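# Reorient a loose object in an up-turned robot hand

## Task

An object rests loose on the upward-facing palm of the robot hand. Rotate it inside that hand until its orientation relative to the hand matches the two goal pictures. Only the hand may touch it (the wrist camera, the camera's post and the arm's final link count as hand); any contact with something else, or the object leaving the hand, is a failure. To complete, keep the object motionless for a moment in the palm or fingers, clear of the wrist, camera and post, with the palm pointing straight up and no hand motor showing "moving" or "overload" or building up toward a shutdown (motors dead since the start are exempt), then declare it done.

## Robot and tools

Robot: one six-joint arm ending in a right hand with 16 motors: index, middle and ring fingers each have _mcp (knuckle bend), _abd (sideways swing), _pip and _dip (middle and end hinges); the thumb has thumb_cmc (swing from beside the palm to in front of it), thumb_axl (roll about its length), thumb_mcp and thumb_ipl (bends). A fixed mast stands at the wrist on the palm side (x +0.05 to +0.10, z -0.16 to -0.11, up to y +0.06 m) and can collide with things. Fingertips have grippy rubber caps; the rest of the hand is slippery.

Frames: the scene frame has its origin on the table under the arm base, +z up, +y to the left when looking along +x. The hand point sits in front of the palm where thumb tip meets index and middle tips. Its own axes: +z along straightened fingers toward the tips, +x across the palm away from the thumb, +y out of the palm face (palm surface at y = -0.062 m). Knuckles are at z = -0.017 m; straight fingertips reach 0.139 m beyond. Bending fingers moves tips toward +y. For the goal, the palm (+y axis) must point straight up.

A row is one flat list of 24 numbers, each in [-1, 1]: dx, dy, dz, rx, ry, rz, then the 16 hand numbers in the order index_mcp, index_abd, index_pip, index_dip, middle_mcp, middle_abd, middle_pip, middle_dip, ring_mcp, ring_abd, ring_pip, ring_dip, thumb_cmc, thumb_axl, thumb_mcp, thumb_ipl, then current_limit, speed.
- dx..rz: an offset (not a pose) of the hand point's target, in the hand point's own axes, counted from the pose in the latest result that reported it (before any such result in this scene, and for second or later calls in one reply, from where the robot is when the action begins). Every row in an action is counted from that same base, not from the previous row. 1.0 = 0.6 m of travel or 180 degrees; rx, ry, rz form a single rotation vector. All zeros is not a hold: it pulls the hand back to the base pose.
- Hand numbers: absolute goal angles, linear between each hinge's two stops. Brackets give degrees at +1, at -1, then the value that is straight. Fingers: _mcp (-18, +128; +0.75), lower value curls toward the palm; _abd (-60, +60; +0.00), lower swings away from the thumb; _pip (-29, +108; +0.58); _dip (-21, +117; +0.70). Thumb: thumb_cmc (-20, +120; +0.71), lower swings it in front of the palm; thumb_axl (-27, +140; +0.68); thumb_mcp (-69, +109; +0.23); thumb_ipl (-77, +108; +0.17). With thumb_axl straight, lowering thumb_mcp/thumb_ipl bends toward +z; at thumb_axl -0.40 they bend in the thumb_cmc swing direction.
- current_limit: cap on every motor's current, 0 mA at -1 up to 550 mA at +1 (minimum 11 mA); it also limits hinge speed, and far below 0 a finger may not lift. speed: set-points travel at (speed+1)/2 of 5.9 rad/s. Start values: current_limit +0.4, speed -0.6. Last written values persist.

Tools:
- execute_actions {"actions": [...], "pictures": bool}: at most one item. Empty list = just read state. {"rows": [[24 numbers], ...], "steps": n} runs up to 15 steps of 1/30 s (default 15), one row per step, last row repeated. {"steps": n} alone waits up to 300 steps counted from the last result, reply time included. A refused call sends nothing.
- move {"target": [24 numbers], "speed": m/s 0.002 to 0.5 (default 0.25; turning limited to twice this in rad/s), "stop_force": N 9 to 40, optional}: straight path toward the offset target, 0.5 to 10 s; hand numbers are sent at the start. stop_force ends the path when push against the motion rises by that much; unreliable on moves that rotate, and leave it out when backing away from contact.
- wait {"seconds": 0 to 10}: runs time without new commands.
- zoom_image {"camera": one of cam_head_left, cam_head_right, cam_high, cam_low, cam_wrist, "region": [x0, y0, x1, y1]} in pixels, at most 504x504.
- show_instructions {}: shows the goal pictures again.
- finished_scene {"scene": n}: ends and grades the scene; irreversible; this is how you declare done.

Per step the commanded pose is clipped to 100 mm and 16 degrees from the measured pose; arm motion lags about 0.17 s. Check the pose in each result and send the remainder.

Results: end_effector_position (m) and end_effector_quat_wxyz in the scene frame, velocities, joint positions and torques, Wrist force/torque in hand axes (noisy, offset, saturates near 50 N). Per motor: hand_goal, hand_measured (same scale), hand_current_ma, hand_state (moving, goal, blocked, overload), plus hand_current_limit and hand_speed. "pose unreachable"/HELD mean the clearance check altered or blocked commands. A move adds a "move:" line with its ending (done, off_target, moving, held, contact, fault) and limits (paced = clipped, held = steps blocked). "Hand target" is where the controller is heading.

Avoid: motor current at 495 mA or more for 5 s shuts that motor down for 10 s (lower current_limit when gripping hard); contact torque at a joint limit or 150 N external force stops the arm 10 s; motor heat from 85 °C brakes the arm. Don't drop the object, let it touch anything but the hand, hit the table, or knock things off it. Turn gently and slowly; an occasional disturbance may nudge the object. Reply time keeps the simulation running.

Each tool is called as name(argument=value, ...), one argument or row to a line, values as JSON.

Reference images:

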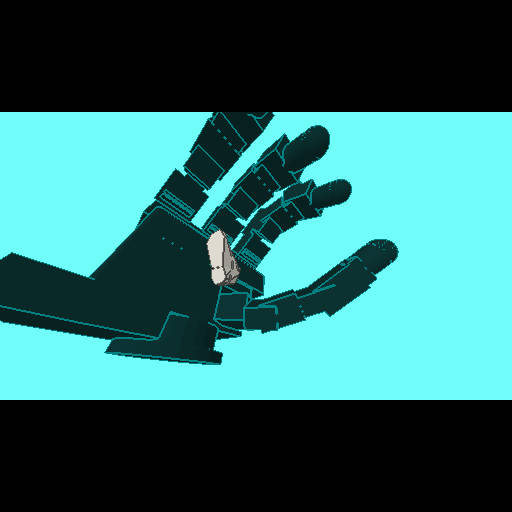

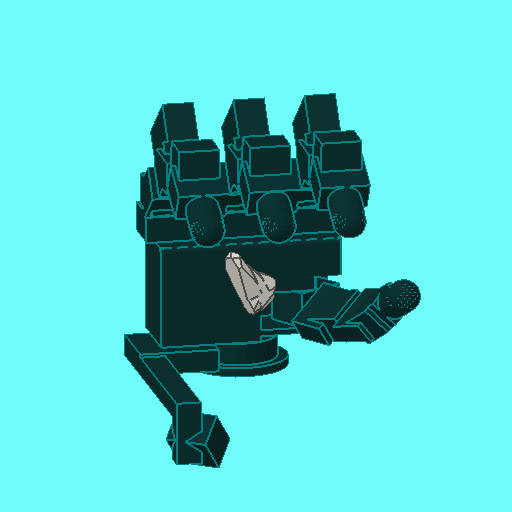

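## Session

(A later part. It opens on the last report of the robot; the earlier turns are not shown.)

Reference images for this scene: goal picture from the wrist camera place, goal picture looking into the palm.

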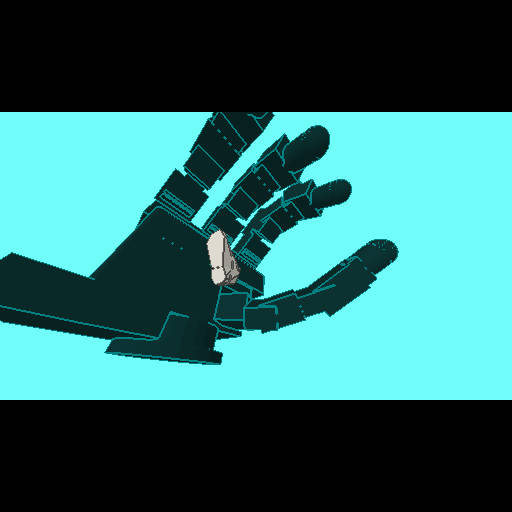

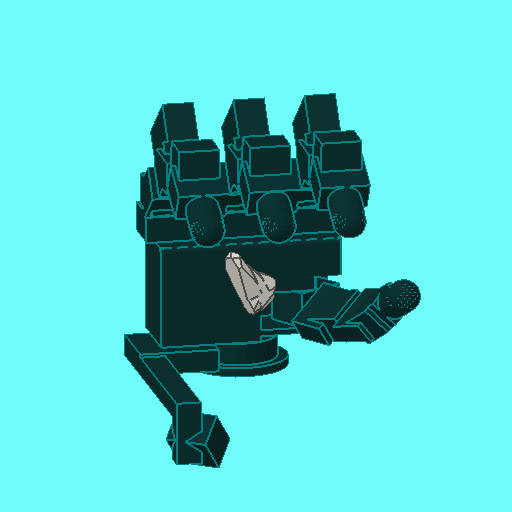

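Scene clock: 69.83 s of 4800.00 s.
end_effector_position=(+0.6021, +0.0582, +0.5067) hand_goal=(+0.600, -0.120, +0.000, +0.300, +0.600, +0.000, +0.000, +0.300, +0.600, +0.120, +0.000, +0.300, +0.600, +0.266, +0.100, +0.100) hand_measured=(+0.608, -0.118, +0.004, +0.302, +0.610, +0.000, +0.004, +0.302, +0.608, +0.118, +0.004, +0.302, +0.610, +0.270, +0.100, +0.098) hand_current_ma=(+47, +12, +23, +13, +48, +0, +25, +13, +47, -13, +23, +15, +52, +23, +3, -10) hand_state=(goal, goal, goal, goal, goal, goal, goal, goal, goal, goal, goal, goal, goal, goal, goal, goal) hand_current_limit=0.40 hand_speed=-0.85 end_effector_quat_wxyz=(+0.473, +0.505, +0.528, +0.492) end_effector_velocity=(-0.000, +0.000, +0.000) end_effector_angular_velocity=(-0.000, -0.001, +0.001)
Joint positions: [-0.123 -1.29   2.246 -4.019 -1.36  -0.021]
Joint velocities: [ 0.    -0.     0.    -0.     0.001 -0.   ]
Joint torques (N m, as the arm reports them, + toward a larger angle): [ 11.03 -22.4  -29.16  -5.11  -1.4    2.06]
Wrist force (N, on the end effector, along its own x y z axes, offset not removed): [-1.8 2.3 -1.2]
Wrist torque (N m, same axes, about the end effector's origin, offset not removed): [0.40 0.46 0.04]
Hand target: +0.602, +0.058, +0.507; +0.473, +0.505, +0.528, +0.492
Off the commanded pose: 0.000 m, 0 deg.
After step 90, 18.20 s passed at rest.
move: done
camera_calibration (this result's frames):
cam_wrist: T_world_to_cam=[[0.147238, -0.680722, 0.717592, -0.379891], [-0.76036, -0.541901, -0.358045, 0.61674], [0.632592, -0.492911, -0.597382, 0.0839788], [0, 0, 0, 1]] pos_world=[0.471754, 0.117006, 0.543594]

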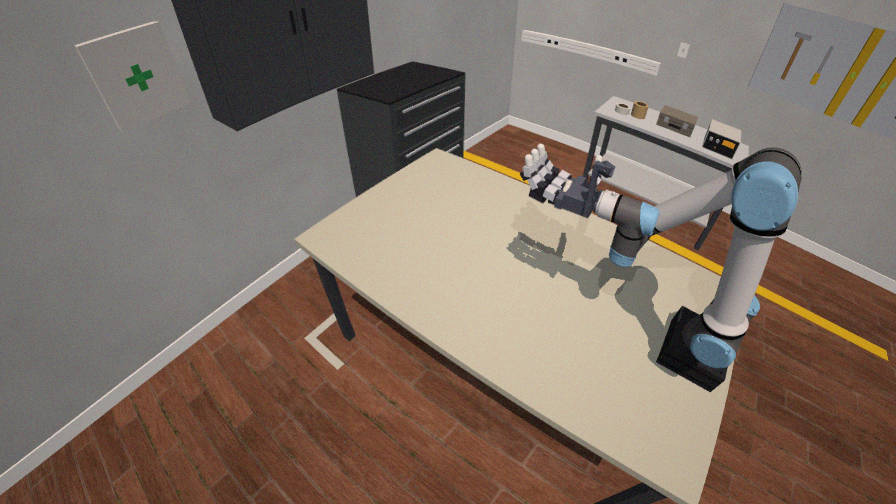

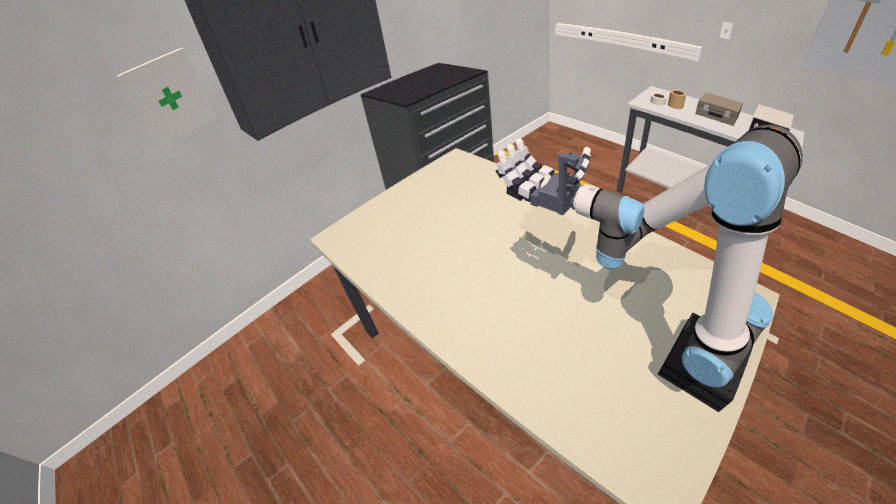

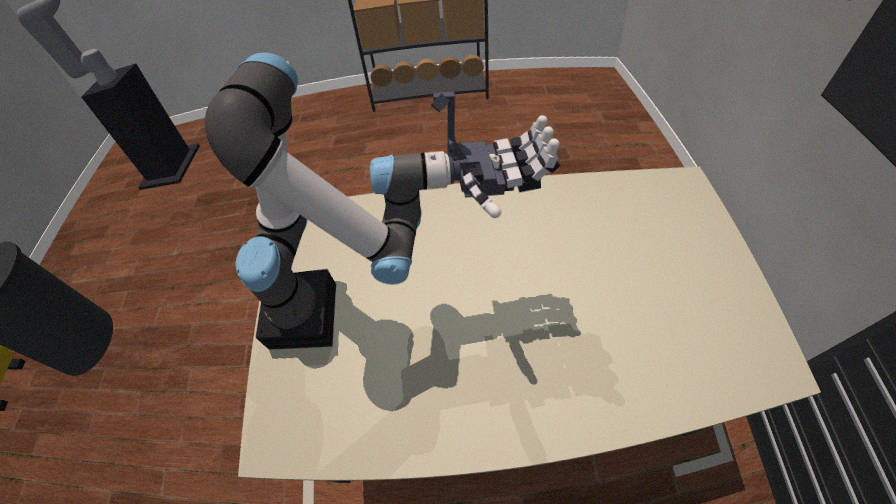

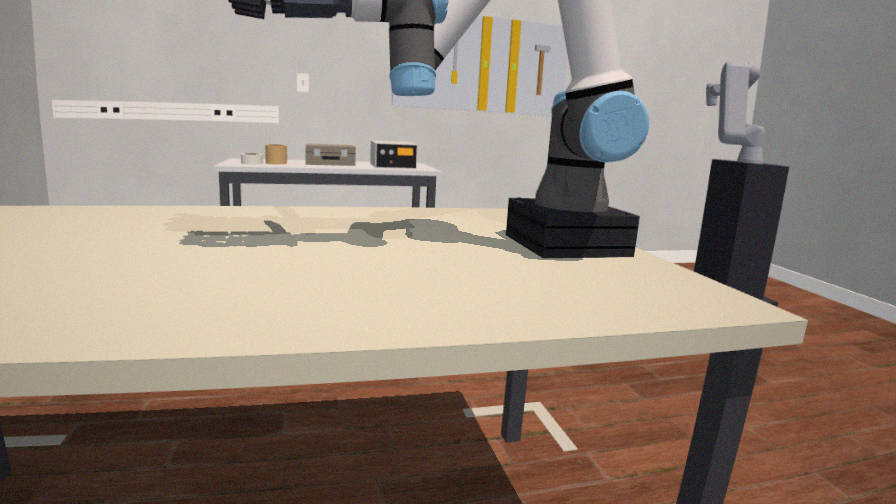

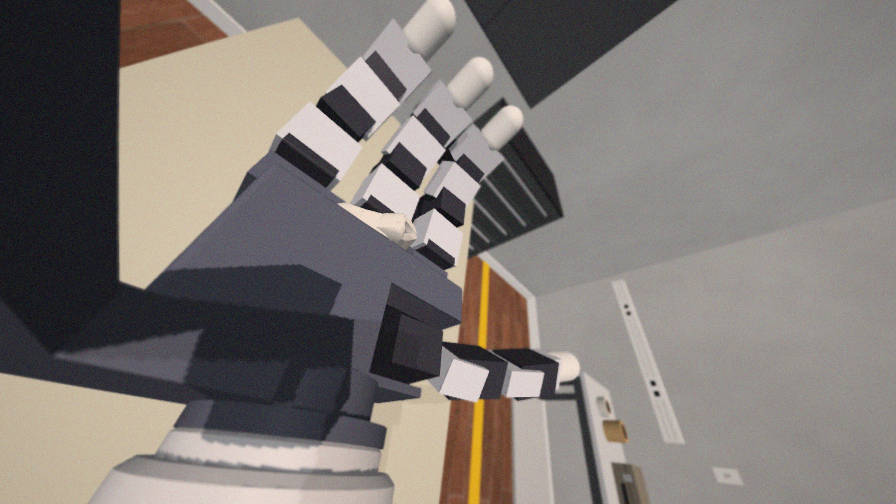

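move(
  target=[0,0,0,0,0,0,0.6,0,0.0,0.3,-0.25,-0.25,-0.6,-0.45,0.6,-0.1,0.0,0.3,0.6,0.266,0.1,0.1,0.2,-0.6],
)

zoom_image(
  camera="cam_high",
  region=[450, 100, 570, 220],
)

zoom_image(
  camera="cam_head_left",
  region=[510, 130, 610, 230],
)

Scene clock: 87.60 s of 4800.00 s.
end_effector_position=(+0.6021, +0.0582, +0.5067) hand_goal=(+0.600, +0.000, +0.000, +0.300, -0.250, -0.250, -0.600, -0.450, +0.600, -0.100, +0.000, +0.300, +0.600, +0.266, +0.100, +0.100) hand_measured=(+0.608, -0.004, +0.004, +0.302, -0.244, -0.248, -0.600, -0.448, +0.608, -0.096, +0.004, +0.302, +0.610, +0.270, +0.100, +0.098) hand_current_ma=(+47, -14, +23, +13, +34, +12, +1, +12, +47, +15, +23, +15, +52, +23, +4, -10) hand_state=(goal, goal, goal, goal, goal, goal, goal, goal, goal, goal, goal, goal, goal, goal, goal, goal) hand_current_limit=0.20 hand_speed=-0.60 end_effector_quat_wxyz=(+0.473, +0.505, +0.528, +0.492) end_effector_velocity=(+0.000, -0.000, -0.001) end_effector_angular_velocity=(+0.000, +0.002, +0.000)
Joint positions: [-0.123 -1.29   2.246 -4.019 -1.36  -0.021]
Joint velocities: [-0.     0.     0.001  0.     0.    -0.   ]
Joint torques (N m, as the arm reports them, + toward a larger angle): [ 10.64 -22.94 -28.81  -4.73  -1.3    2.13]
Wrist force (N, on the end effector, along its own x y z axes, offset not removed): [-1.9 0.7 1.4]
Wrist torque (N m, same axes, about the end effector's origin, offset not removed): [-0.09 0.51 -0.01]
Hand target: +0.602, +0.058, +0.507; +0.473, +0.505, +0.528, +0.492
Off the commanded pose: 0.000 m, 0 deg.
After step 90, 13.40 s passed at rest.
move: done
camera_calibration (this result's frames):
cam_wrist: T_world_to_cam=[[0.147238, -0.680722, 0.717592, -0.379891], [-0.76036, -0.541901, -0.358044, 0.61674], [0.632592, -0.492911, -0.597382, 0.0839788], [0, 0, 0, 1]] pos_world=[0.471754, 0.117006, 0.543594]

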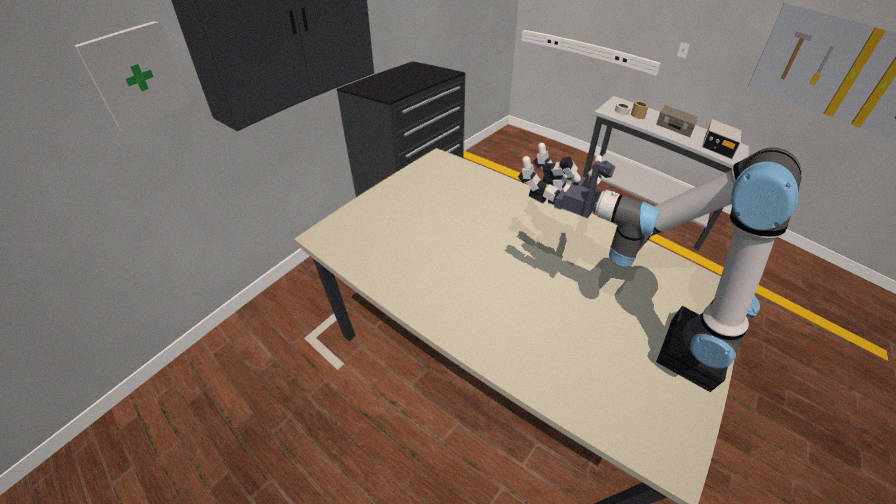

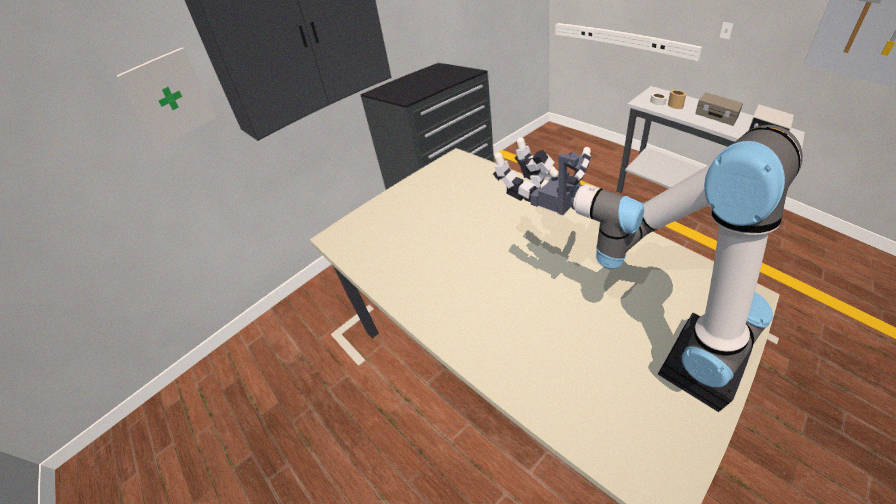

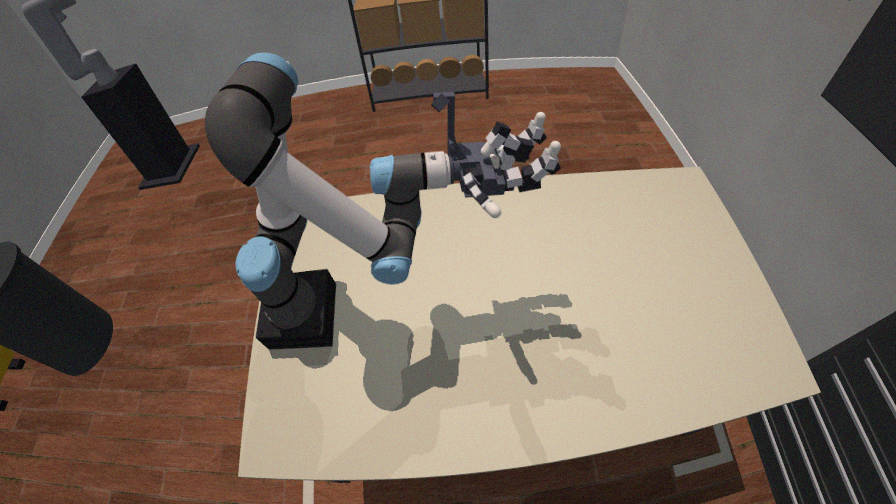

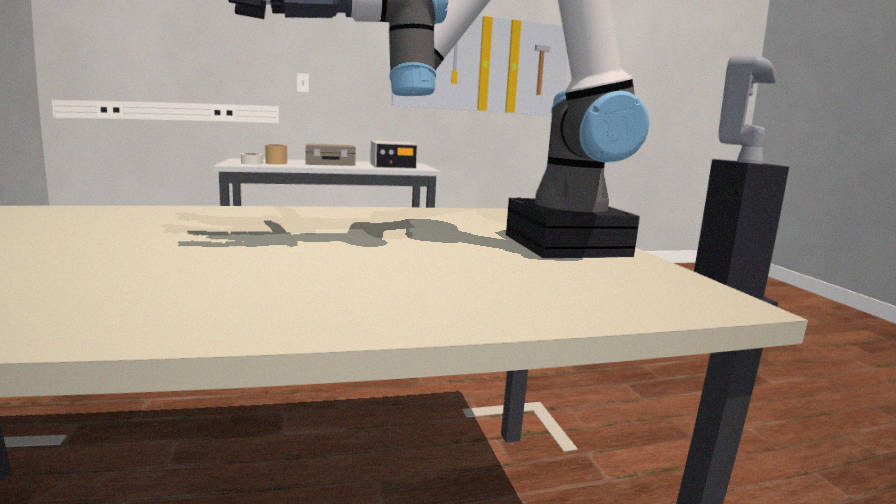

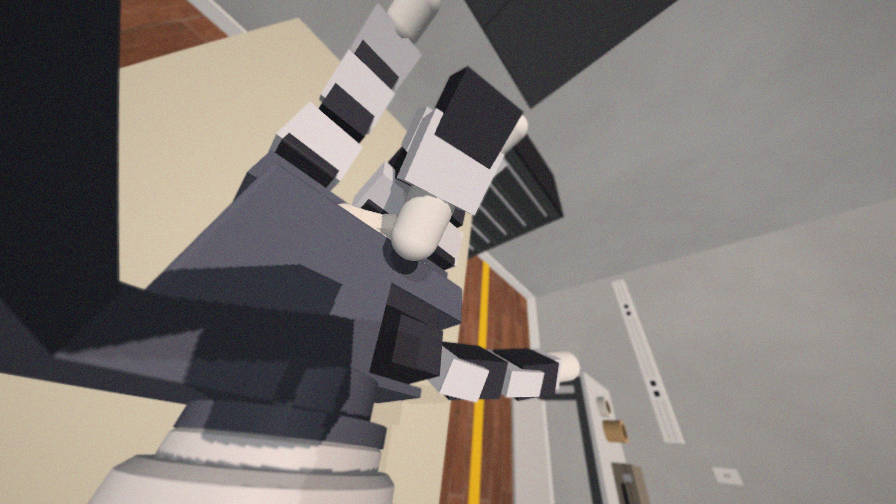

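Region (450, 100, 570, 220) of cam_high's 896x504 image, scaled by 4.200, with more detail than that image has.

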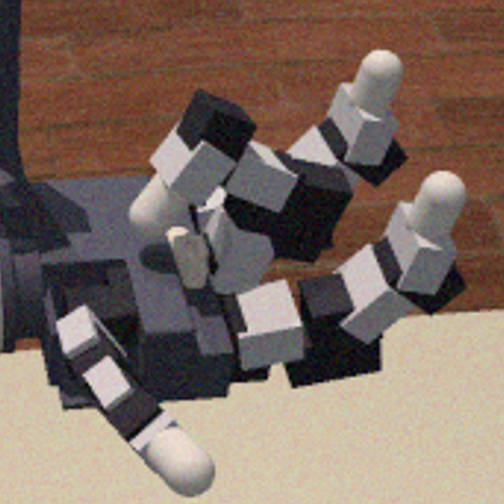

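Region (510, 130, 610, 230) of cam_head_left's 896x504 image, scaled by 5.040, with more detail than that image has.

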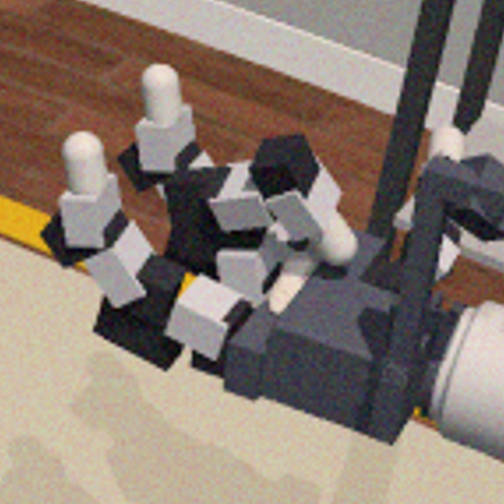

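move(
  target=[0,0,0,0,0,0,0.6,0,0.0,0.3,-0.47,-0.38,-0.62,-0.55,0.6,-0.15,0.0,0.3,0.6,0.266,0.1,0.1,0.2,-0.7],
)

zoom_image(
  camera="cam_high",
  region=[450, 100, 570, 220],
)

zoom_image(
  camera="cam_head_left",
  region=[510, 130, 610, 230],
)

Scene clock: 93.73 s of 4800.00 s.
end_effector_position=(+0.6021, +0.0582, +0.5067) hand_goal=(+0.600, +0.000, +0.000, +0.300, -0.470, -0.380, -0.620, -0.550, +0.600, -0.150, +0.000, +0.300, +0.600, +0.266, +0.100, +0.100) hand_measured=(+0.608, -0.004, +0.004, +0.302, -0.396, -0.380, -0.612, -0.556, +0.608, -0.146, +0.004, +0.302, +0.610, +0.270, +0.100, +0.098) hand_current_ma=(+47, -14, +23, +13, +330, -5, +44, -35, +47, +15, +23, +15, +52, +23, +4, -10) hand_state=(goal, goal, goal, goal, blocked, goal, goal, goal, goal, goal, goal, goal, goal, goal, goal, goal) hand_current_limit=0.20 hand_speed=-0.70 end_effector_quat_wxyz=(+0.473, +0.505, +0.528, +0.492) end_effector_velocity=(-0.000, -0.000, +0.001) end_effector_angular_velocity=(-0.000, -0.001, -0.000)
Joint positions: [-0.123 -1.29   2.246 -4.019 -1.36  -0.021]
Joint velocities: [-0.    -0.001  0.     0.    -0.    -0.   ]
Joint torques (N m, as the arm reports them, + toward a larger angle): [ 11.18 -23.56 -28.6   -4.78  -1.3    2.11]
Wrist force (N, on the end effector, along its own x y z axes, offset not removed): [1.8 -1.7 0.0]
Wrist torque (N m, same axes, about the end effector's origin, offset not removed): [-0.22 0.00 0.36]
Hand target: +0.602, +0.058, +0.507; +0.473, +0.505, +0.528, +0.492
Off the commanded pose: 0.000 m, 0 deg.
After step 90, 2.43 s passed at rest.
move: done
camera_calibration (this result's frames):
cam_wrist: T_world_to_cam=[[0.147238, -0.680722, 0.717592, -0.379891], [-0.760361, -0.541901, -0.358044, 0.61674], [0.632592, -0.492911, -0.597383, 0.0839789], [0, 0, 0, 1]] pos_world=[0.471755, 0.117006, 0.543594]

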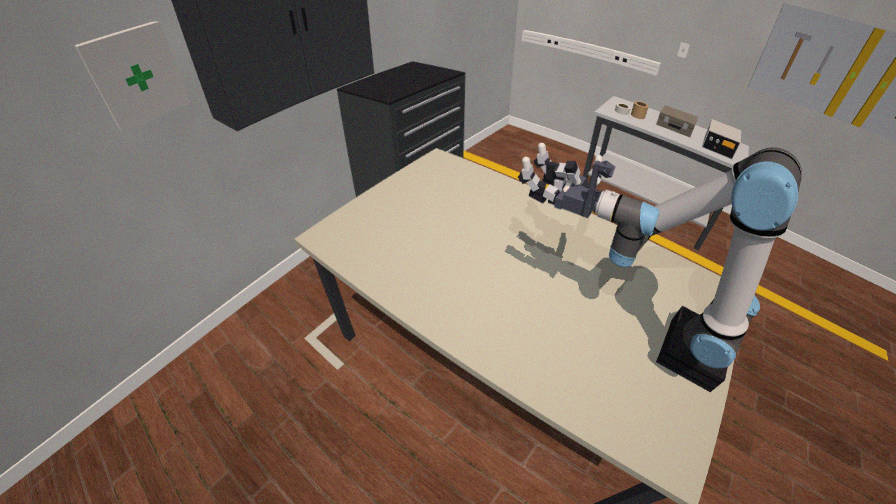

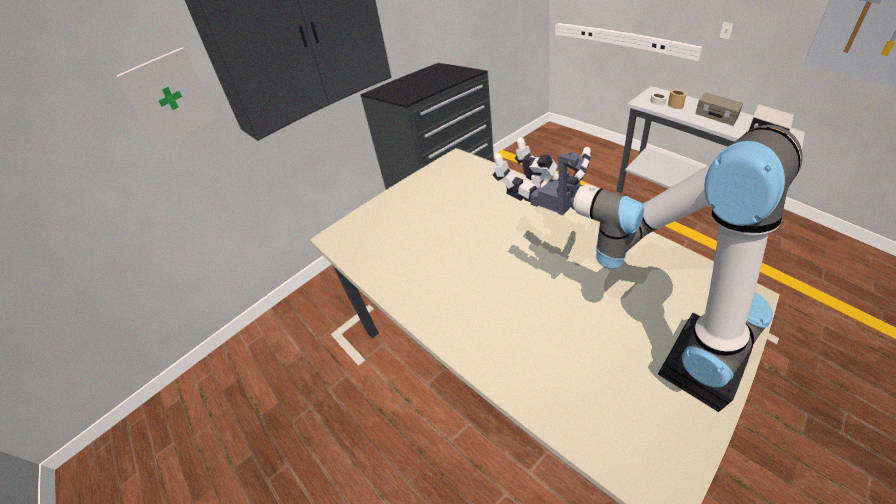

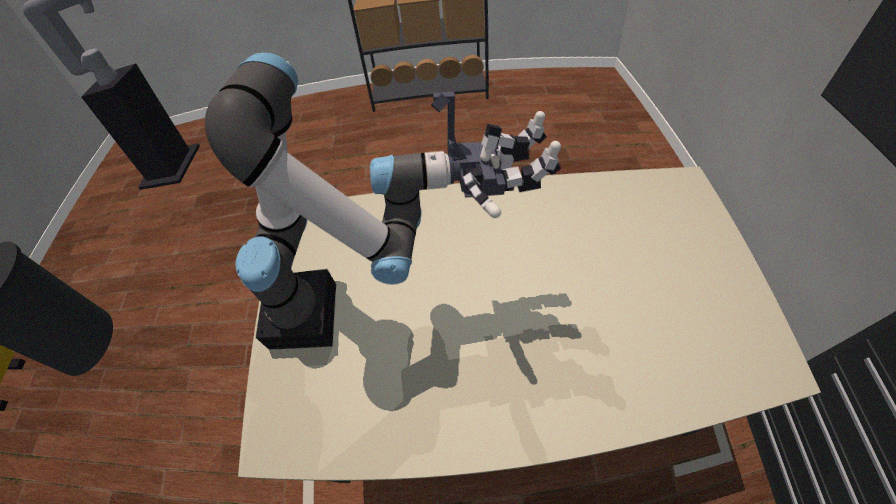

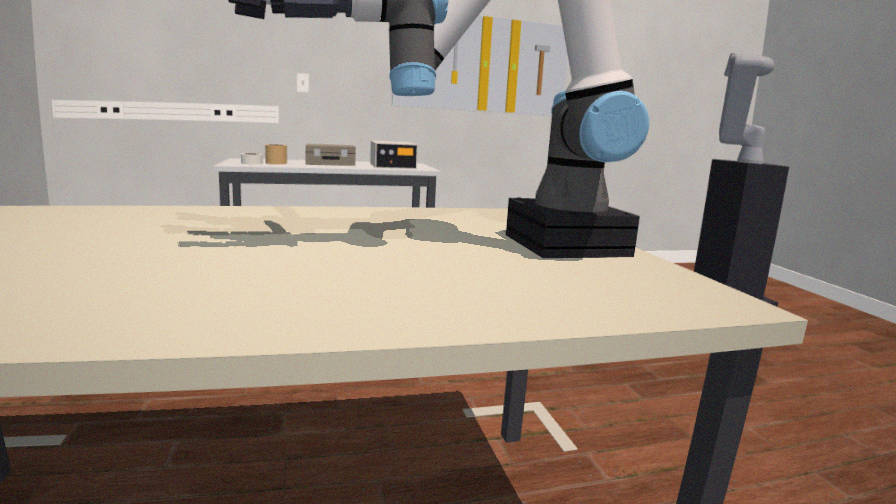

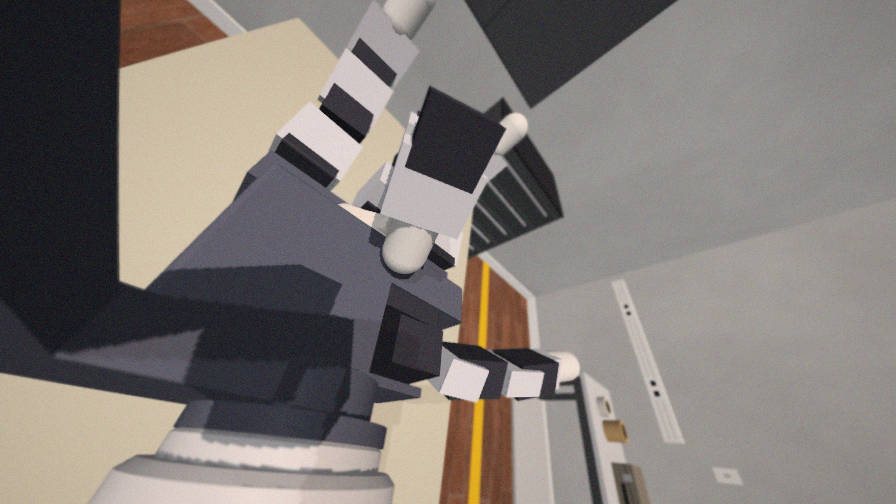

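Region (450, 100, 570, 220) of cam_high's 896x504 image, scaled by 4.200, with more detail than that image has.

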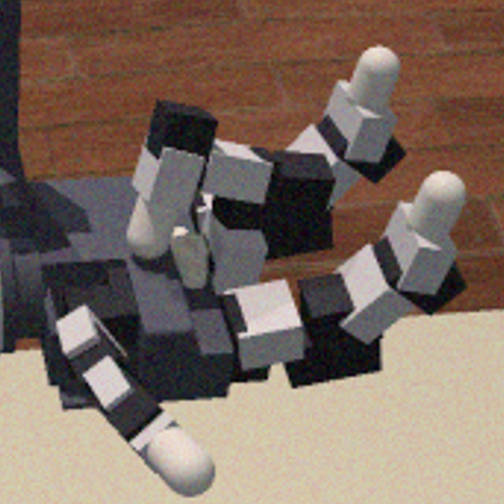

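Region (510, 130, 610, 230) of cam_head_left's 896x504 image, scaled by 5.040, with more detail than that image has.

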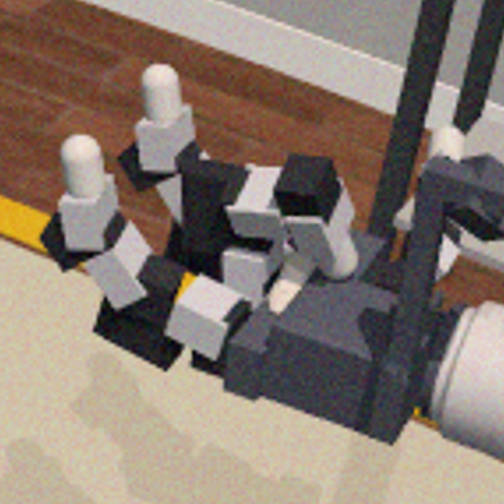

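execute_actions(
  actions=[
    {"rows":[[0,0,0,0,0,0,0.6,0,0.0,0.3,-0.36,-0.38,-0.57,-0.56,0.6,-0.15,0.0,0.3,0.6,0.266,0.1,0.1,0.2,-0.7],[0,0,0,0,0,0,0.6,0,0.0,0.3,-0.36,-0.38,-0.57,-0.56,0.6,-0.15,0.0,0.3,0.6,0.266,0.1,0.1,0.2,-0.7],[0,0,0,0,0,0,0.6,0,0.0,0.3,-0.36,-0.38,-0.57,-0.56,0.6,-0.15,0.0,0.3,0.6,0.266,0.1,0.1,0.2,-0.7],[0,0,0,0,0,0,0.6,0,0.0,0.3,-0.36,-0.38,-0.57,-0.56,0.6,-0.15,0.0,0.3,0.6,0.266,0.1,0.1,0.2,-0.7],[0,0,0,0,0,0,0.6,0,0.0,0.3,-0.36,-0.38,-0.57,-0.88,0.6,-0.15,0.0,0.3,0.6,0.266,0.1,0.1,0.2,-0.7]],"steps":15},
  ],
  pictures=false,
)

wait(
  seconds=0.3,
)

zoom_image(
  camera="cam_high",
  region=[450, 100, 570, 220],
)

zoom_image(
  camera="cam_head_left",
  region=[510, 130, 610, 230],
)

Scene clock: 101.30 s of 4800.00 s.
end_effector_position=(+0.6021, +0.0582, +0.5067) hand_goal=(+0.600, +0.000, +0.000, +0.300, -0.360, -0.380, -0.570, -0.880, +0.600, -0.150, +0.000, +0.300, +0.600, +0.266, +0.100, +0.100) hand_measured=(+0.608, -0.004, +0.004, +0.302, -0.362, -0.382, -0.566, -0.762, +0.608, -0.146, +0.004, +0.302, +0.610, +0.270, +0.100, +0.098) hand_current_ma=(+47, -14, +23, +13, -1, -5, +72, +169, +47, +15, +23, +15, +52, +23, +4, -10) hand_state=(goal, goal, goal, goal, moving, goal, moving, moving, goal, goal, goal, goal, goal, goal, goal, goal) hand_current_limit=0.20 hand_speed=-0.70 end_effector_quat_wxyz=(+0.473, +0.505, +0.528, +0.492) end_effector_velocity=(+0.000, -0.000, -0.000) end_effector_angular_velocity=(+0.000, +0.001, +0.000)
Joint positions: [-0.123 -1.29   2.246 -4.019 -1.36  -0.021]
Joint velocities: [ 0.     0.    -0.     0.001  0.     0.   ]
Joint torques (N m, as the arm reports them, + toward a larger angle): [ 10.31 -23.5  -28.77  -4.91  -1.33   2.03]
Wrist force (N, on the end effector, along its own x y z axes, offset not removed): [-1.1 1.2 0.1]
Wrist torque (N m, same axes, about the end effector's origin, offset not removed): [0.00 0.40 0.23]
Hand target: +0.602, +0.058, +0.507; +0.473, +0.505, +0.528, +0.492
Off the commanded pose: 0.000 m, 0 deg.
Steps of this call (steps 1 to 90: nothing new was sent; then 4.07 s passed at rest; steps 91 to 105: all 15 steps of this action). Readings (end_effector_position | what the end effector reports):
91: (+0.6021, +0.0582, +0.5067) | hand_goal=(+0.600, +0.000, +0.000, +0.300, -0.360, -0.380, -0.570, -0.560, +0.600, -0.150, +0.000, +0.300, +0.600, +0.266, +0.100, +0.100) hand_measured=(+0.608, -0.004, +0.004, +0.302, -0.396, -0.382, -0.612, -0.556, +0.608, -0.146, +0.004, +0.302, +0.610, +0.270, +0.100, +0.098) hand_current_ma=(+47, -14, +23, +13, +330, -5, +44, -35, +47, +15, +23, +15, +52, +23, +4, -10) hand_state=(goal, goal, goal, goal, moving, goal, moving, moving, goal, goal, goal, goal, goal, goal, goal, goal) hand_current_limit=0.20 hand_speed=-0.70
92: (+0.6021, +0.0582, +0.5067) | hand_goal=(+0.600, +0.000, +0.000, +0.300, -0.360, -0.380, -0.570, -0.560, +0.600, -0.150, +0.000, +0.300, +0.600, +0.266, +0.100, +0.100) hand_measured=(+0.608, -0.004, +0.004, +0.302, -0.396, -0.382, -0.608, -0.558, +0.608, -0.146, +0.004, +0.302, +0.610, +0.270, +0.100, +0.098) hand_current_ma=(+47, -14, +23, +13, +173, -6, -24, -18, +47, +15, +23, +15, +52, +23, +4, -10) hand_state=(goal, goal, goal, goal, moving, goal, moving, moving, goal, goal, goal, goal, goal, goal, goal, goal) hand_current_limit=0.20 hand_speed=-0.70
94: (+0.6021, +0.0582, +0.5067) | hand_goal=(+0.600, +0.000, +0.000, +0.300, -0.360, -0.380, -0.570, -0.560, +0.600, -0.150, +0.000, +0.300, +0.600, +0.266, +0.100, +0.100) hand_measured=(+0.608, -0.004, +0.004, +0.302, -0.398, -0.382, -0.584, -0.560, +0.608, -0.146, +0.004, +0.302, +0.610, +0.270, +0.100, +0.098) hand_current_ma=(+47, -14, +23, +13, -49, -5, -39, -4, +47, +15, +23, +15, +52, +23, +4, -10) hand_state=(goal, goal, goal, goal, moving, goal, moving, goal, goal, goal, goal, goal, goal, goal, goal, goal) hand_current_limit=0.20 hand_speed=-0.70
98: (+0.6021, +0.0582, +0.5067) | hand_goal=(+0.600, +0.000, +0.000, +0.300, -0.360, -0.380, -0.570, -0.880, +0.600, -0.150, +0.000, +0.300, +0.600, +0.266, +0.100, +0.100) hand_measured=(+0.608, -0.004, +0.004, +0.302, -0.362, -0.382, -0.578, -0.604, +0.608, -0.146, +0.004, +0.302, +0.610, +0.270, +0.100, +0.098) hand_current_ma=(+47, -14, +23, +13, -10, -5, -41, +43, +47, +15, +23, +15, +52, +23, +4, -10) hand_state=(goal, goal, goal, goal, moving, goal, goal, moving, goal, goal, goal, goal, goal, goal, goal, goal) hand_current_limit=0.20 hand_speed=-0.70
105: the state above

Scene clock: 101.60 s of 4800.00 s.
end_effector_position=(+0.6021, +0.0582, +0.5067) hand_goal=(+0.600, +0.000, +0.000, +0.300, -0.360, -0.380, -0.570, -0.880, +0.600, -0.150, +0.000, +0.300, +0.600, +0.266, +0.100, +0.100) hand_measured=(+0.608, -0.004, +0.004, +0.302, -0.360, -0.384, -0.536, -0.826, +0.608, -0.146, +0.004, +0.302, +0.610, +0.270, +0.100, +0.098) hand_current_ma=(+47, -14, +23, +13, +0, -14, +175, +309, +47, +15, +23, +15, +52, +23, +4, -10) hand_state=(goal, goal, goal, goal, goal, goal, blocked, blocked, goal, goal, goal, goal, goal, goal, goal, goal) hand_current_limit=0.20 hand_speed=-0.70 end_effector_quat_wxyz=(+0.473, +0.505, +0.528, +0.492) end_effector_velocity=(+0.000, +0.000, -0.000) end_effector_angular_velocity=(-0.000, -0.000, +0.000)
Joint positions: [-0.123 -1.29   2.246 -4.019 -1.36  -0.021]
Joint velocities: [ 0.     0.001 -0.001 -0.001  0.    -0.   ]
Joint torques (N m, as the arm reports them, + toward a larger angle): [ 10.75 -23.41 -28.56  -4.84  -1.23   2.03]
Wrist force (N, on the end effector, along its own x y z axes, offset not removed): [-1.3 3.7 -1.6]
Wrist torque (N m, same axes, about the end effector's origin, offset not removed): [0.43 0.60 0.18]
Hand target: +0.602, +0.058, +0.507; +0.473, +0.505, +0.528, +0.492
Off the commanded pose: 0.000 m, 0 deg.
Steps of this call (steps 1 to 9: nothing new was sent). Readings (end_effector_position | what the end effector reports):
1: (+0.6021, +0.0582, +0.5067) | hand_goal=(+0.600, +0.000, +0.000, +0.300, -0.360, -0.380, -0.570, -0.880, +0.600, -0.150, +0.000, +0.300, +0.600, +0.266, +0.100, +0.100) hand_measured=(+0.608, -0.004, +0.004, +0.302, -0.360, -0.382, -0.558, -0.780, +0.608, -0.146, +0.004, +0.302, +0.610, +0.270, +0.100, +0.098) hand_current_ma=(+47, -14, +23, +13, +0, -6, +103, +206, +47, +15, +23, +15, +52, +23, +4, -10) hand_state=(goal, goal, goal, goal, goal, goal, moving, moving, goal, goal, goal, goal, goal, goal, goal, goal) hand_current_limit=0.20 hand_speed=-0.70
2: (+0.6021, +0.0582, +0.5067) | hand_goal=(+0.600, +0.000, +0.000, +0.300, -0.360, -0.380, -0.570, -0.880, +0.600, -0.150, +0.000, +0.300, +0.600, +0.266, +0.100, +0.100) hand_measured=(+0.608, -0.004, +0.004, +0.302, -0.360, -0.382, -0.552, -0.794, +0.608, -0.146, +0.004, +0.302, +0.610, +0.270, +0.100, +0.098) hand_current_ma=(+47, -14, +23, +13, +1, -8, +133, +236, +47, +15, +23, +15, +52, +23, +4, -10) hand_state=(goal, goal, goal, goal, goal, goal, moving, moving, goal, goal, goal, goal, goal, goal, goal, goal) hand_current_limit=0.20 hand_speed=-0.70
4: (+0.6021, +0.0582, +0.5067) | hand_goal=(+0.600, +0.000, +0.000, +0.300, -0.360, -0.380, -0.570, -0.880, +0.600, -0.150, +0.000, +0.300, +0.600, +0.266, +0.100, +0.100) hand_measured=(+0.608, -0.004, +0.004, +0.302, -0.360, -0.382, -0.542, -0.816, +0.608, -0.146, +0.004, +0.302, +0.610, +0.270, +0.100, +0.098) hand_current_ma=(+47, -14, +23, +13, +0, -14, +169, +284, +47, +15, +23, +15, +52, +23, +4, -10) hand_state=(goal, goal, goal, goal, goal, goal, moving, moving, goal, goal, goal, goal, goal, goal, goal, goal) hand_current_limit=0.20 hand_speed=-0.70
8: (+0.6021, +0.0582, +0.5067) | hand_goal=(+0.600, +0.000, +0.000, +0.300, -0.360, -0.380, -0.570, -0.880, +0.600, -0.150, +0.000, +0.300, +0.600, +0.266, +0.100, +0.100) hand_measured=(+0.608, -0.004, +0.004, +0.302, -0.360, -0.384, -0.536, -0.826, +0.608, -0.146, +0.004, +0.302, +0.610, +0.270, +0.100, +0.098) hand_current_ma=(+47, -14, +23, +13, +0, -14, +175, +309, +47, +15, +23, +15, +52, +23, +4, -10) hand_state=(goal, goal, goal, goal, goal, goal, blocked, blocked, goal, goal, goal, goal, goal, goal, goal, goal) hand_current_limit=0.20 hand_speed=-0.70
9: the state above
camera_calibration (this result's frames):
cam_wrist: T_world_to_cam=[[0.147238, -0.680722, 0.717592, -0.379891], [-0.76036, -0.541901, -0.358044, 0.61674], [0.632592, -0.492911, -0.597383, 0.0839789], [0, 0, 0, 1]] pos_world=[0.471755, 0.117006, 0.543594]

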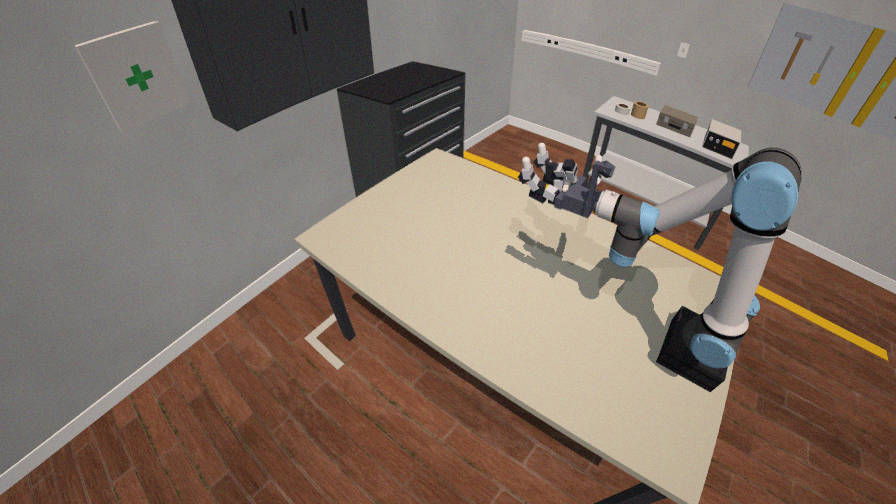

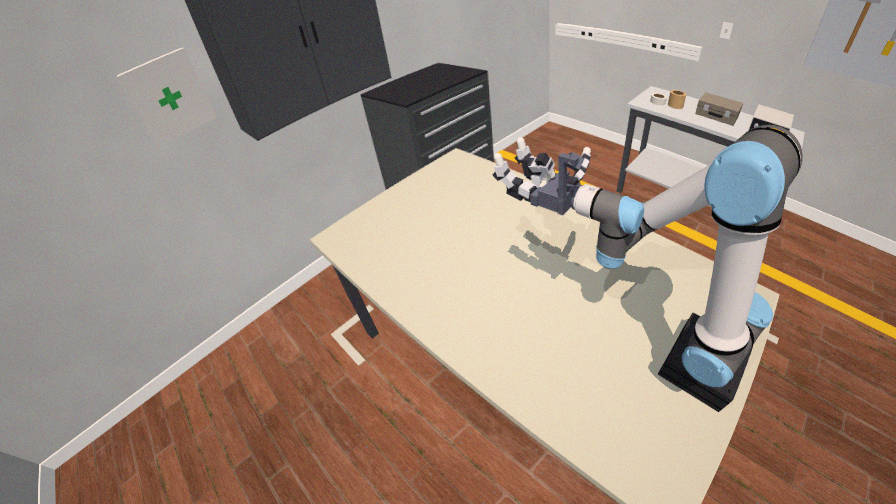

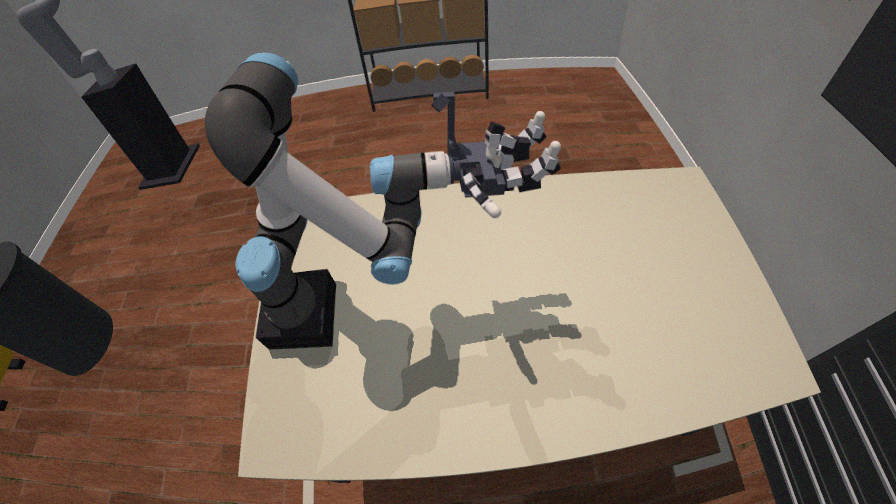

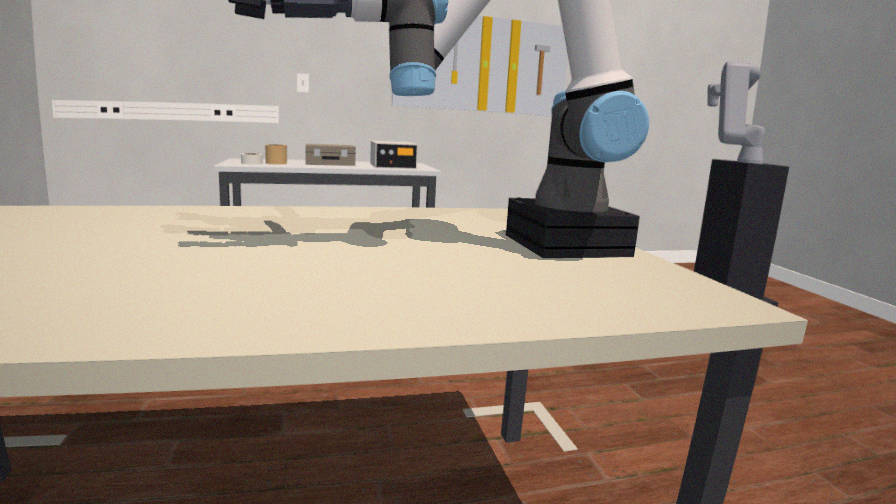

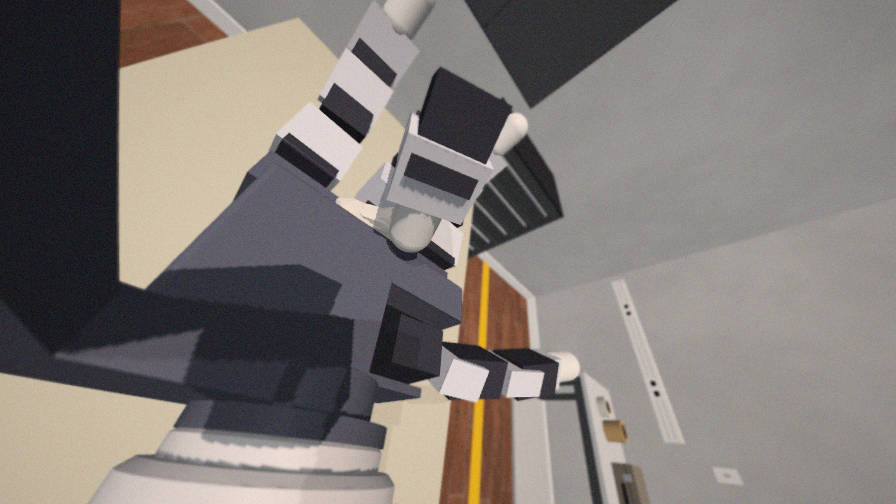

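Region (450, 100, 570, 220) of cam_high's 896x504 image, scaled by 4.200, with more detail than that image has.

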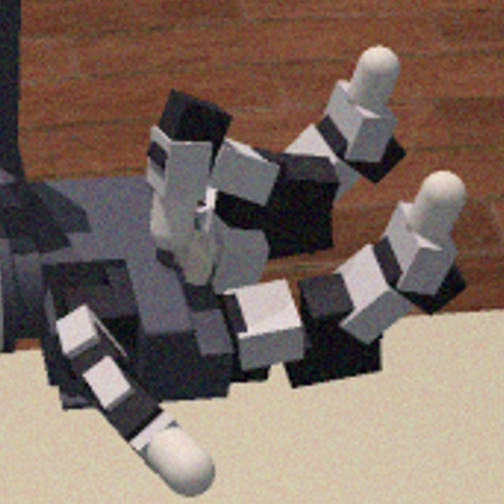

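Region (510, 130, 610, 230) of cam_head_left's 896x504 image, scaled by 5.040, with more detail than that image has.

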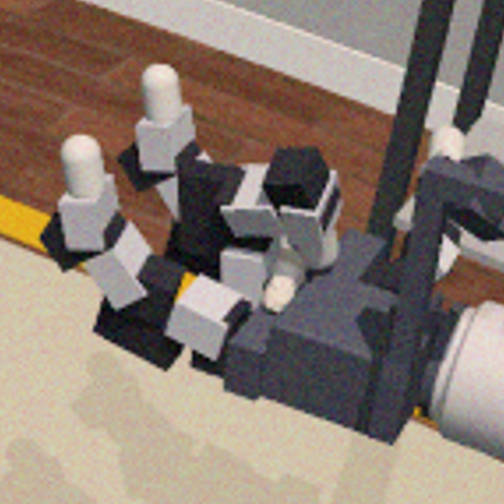

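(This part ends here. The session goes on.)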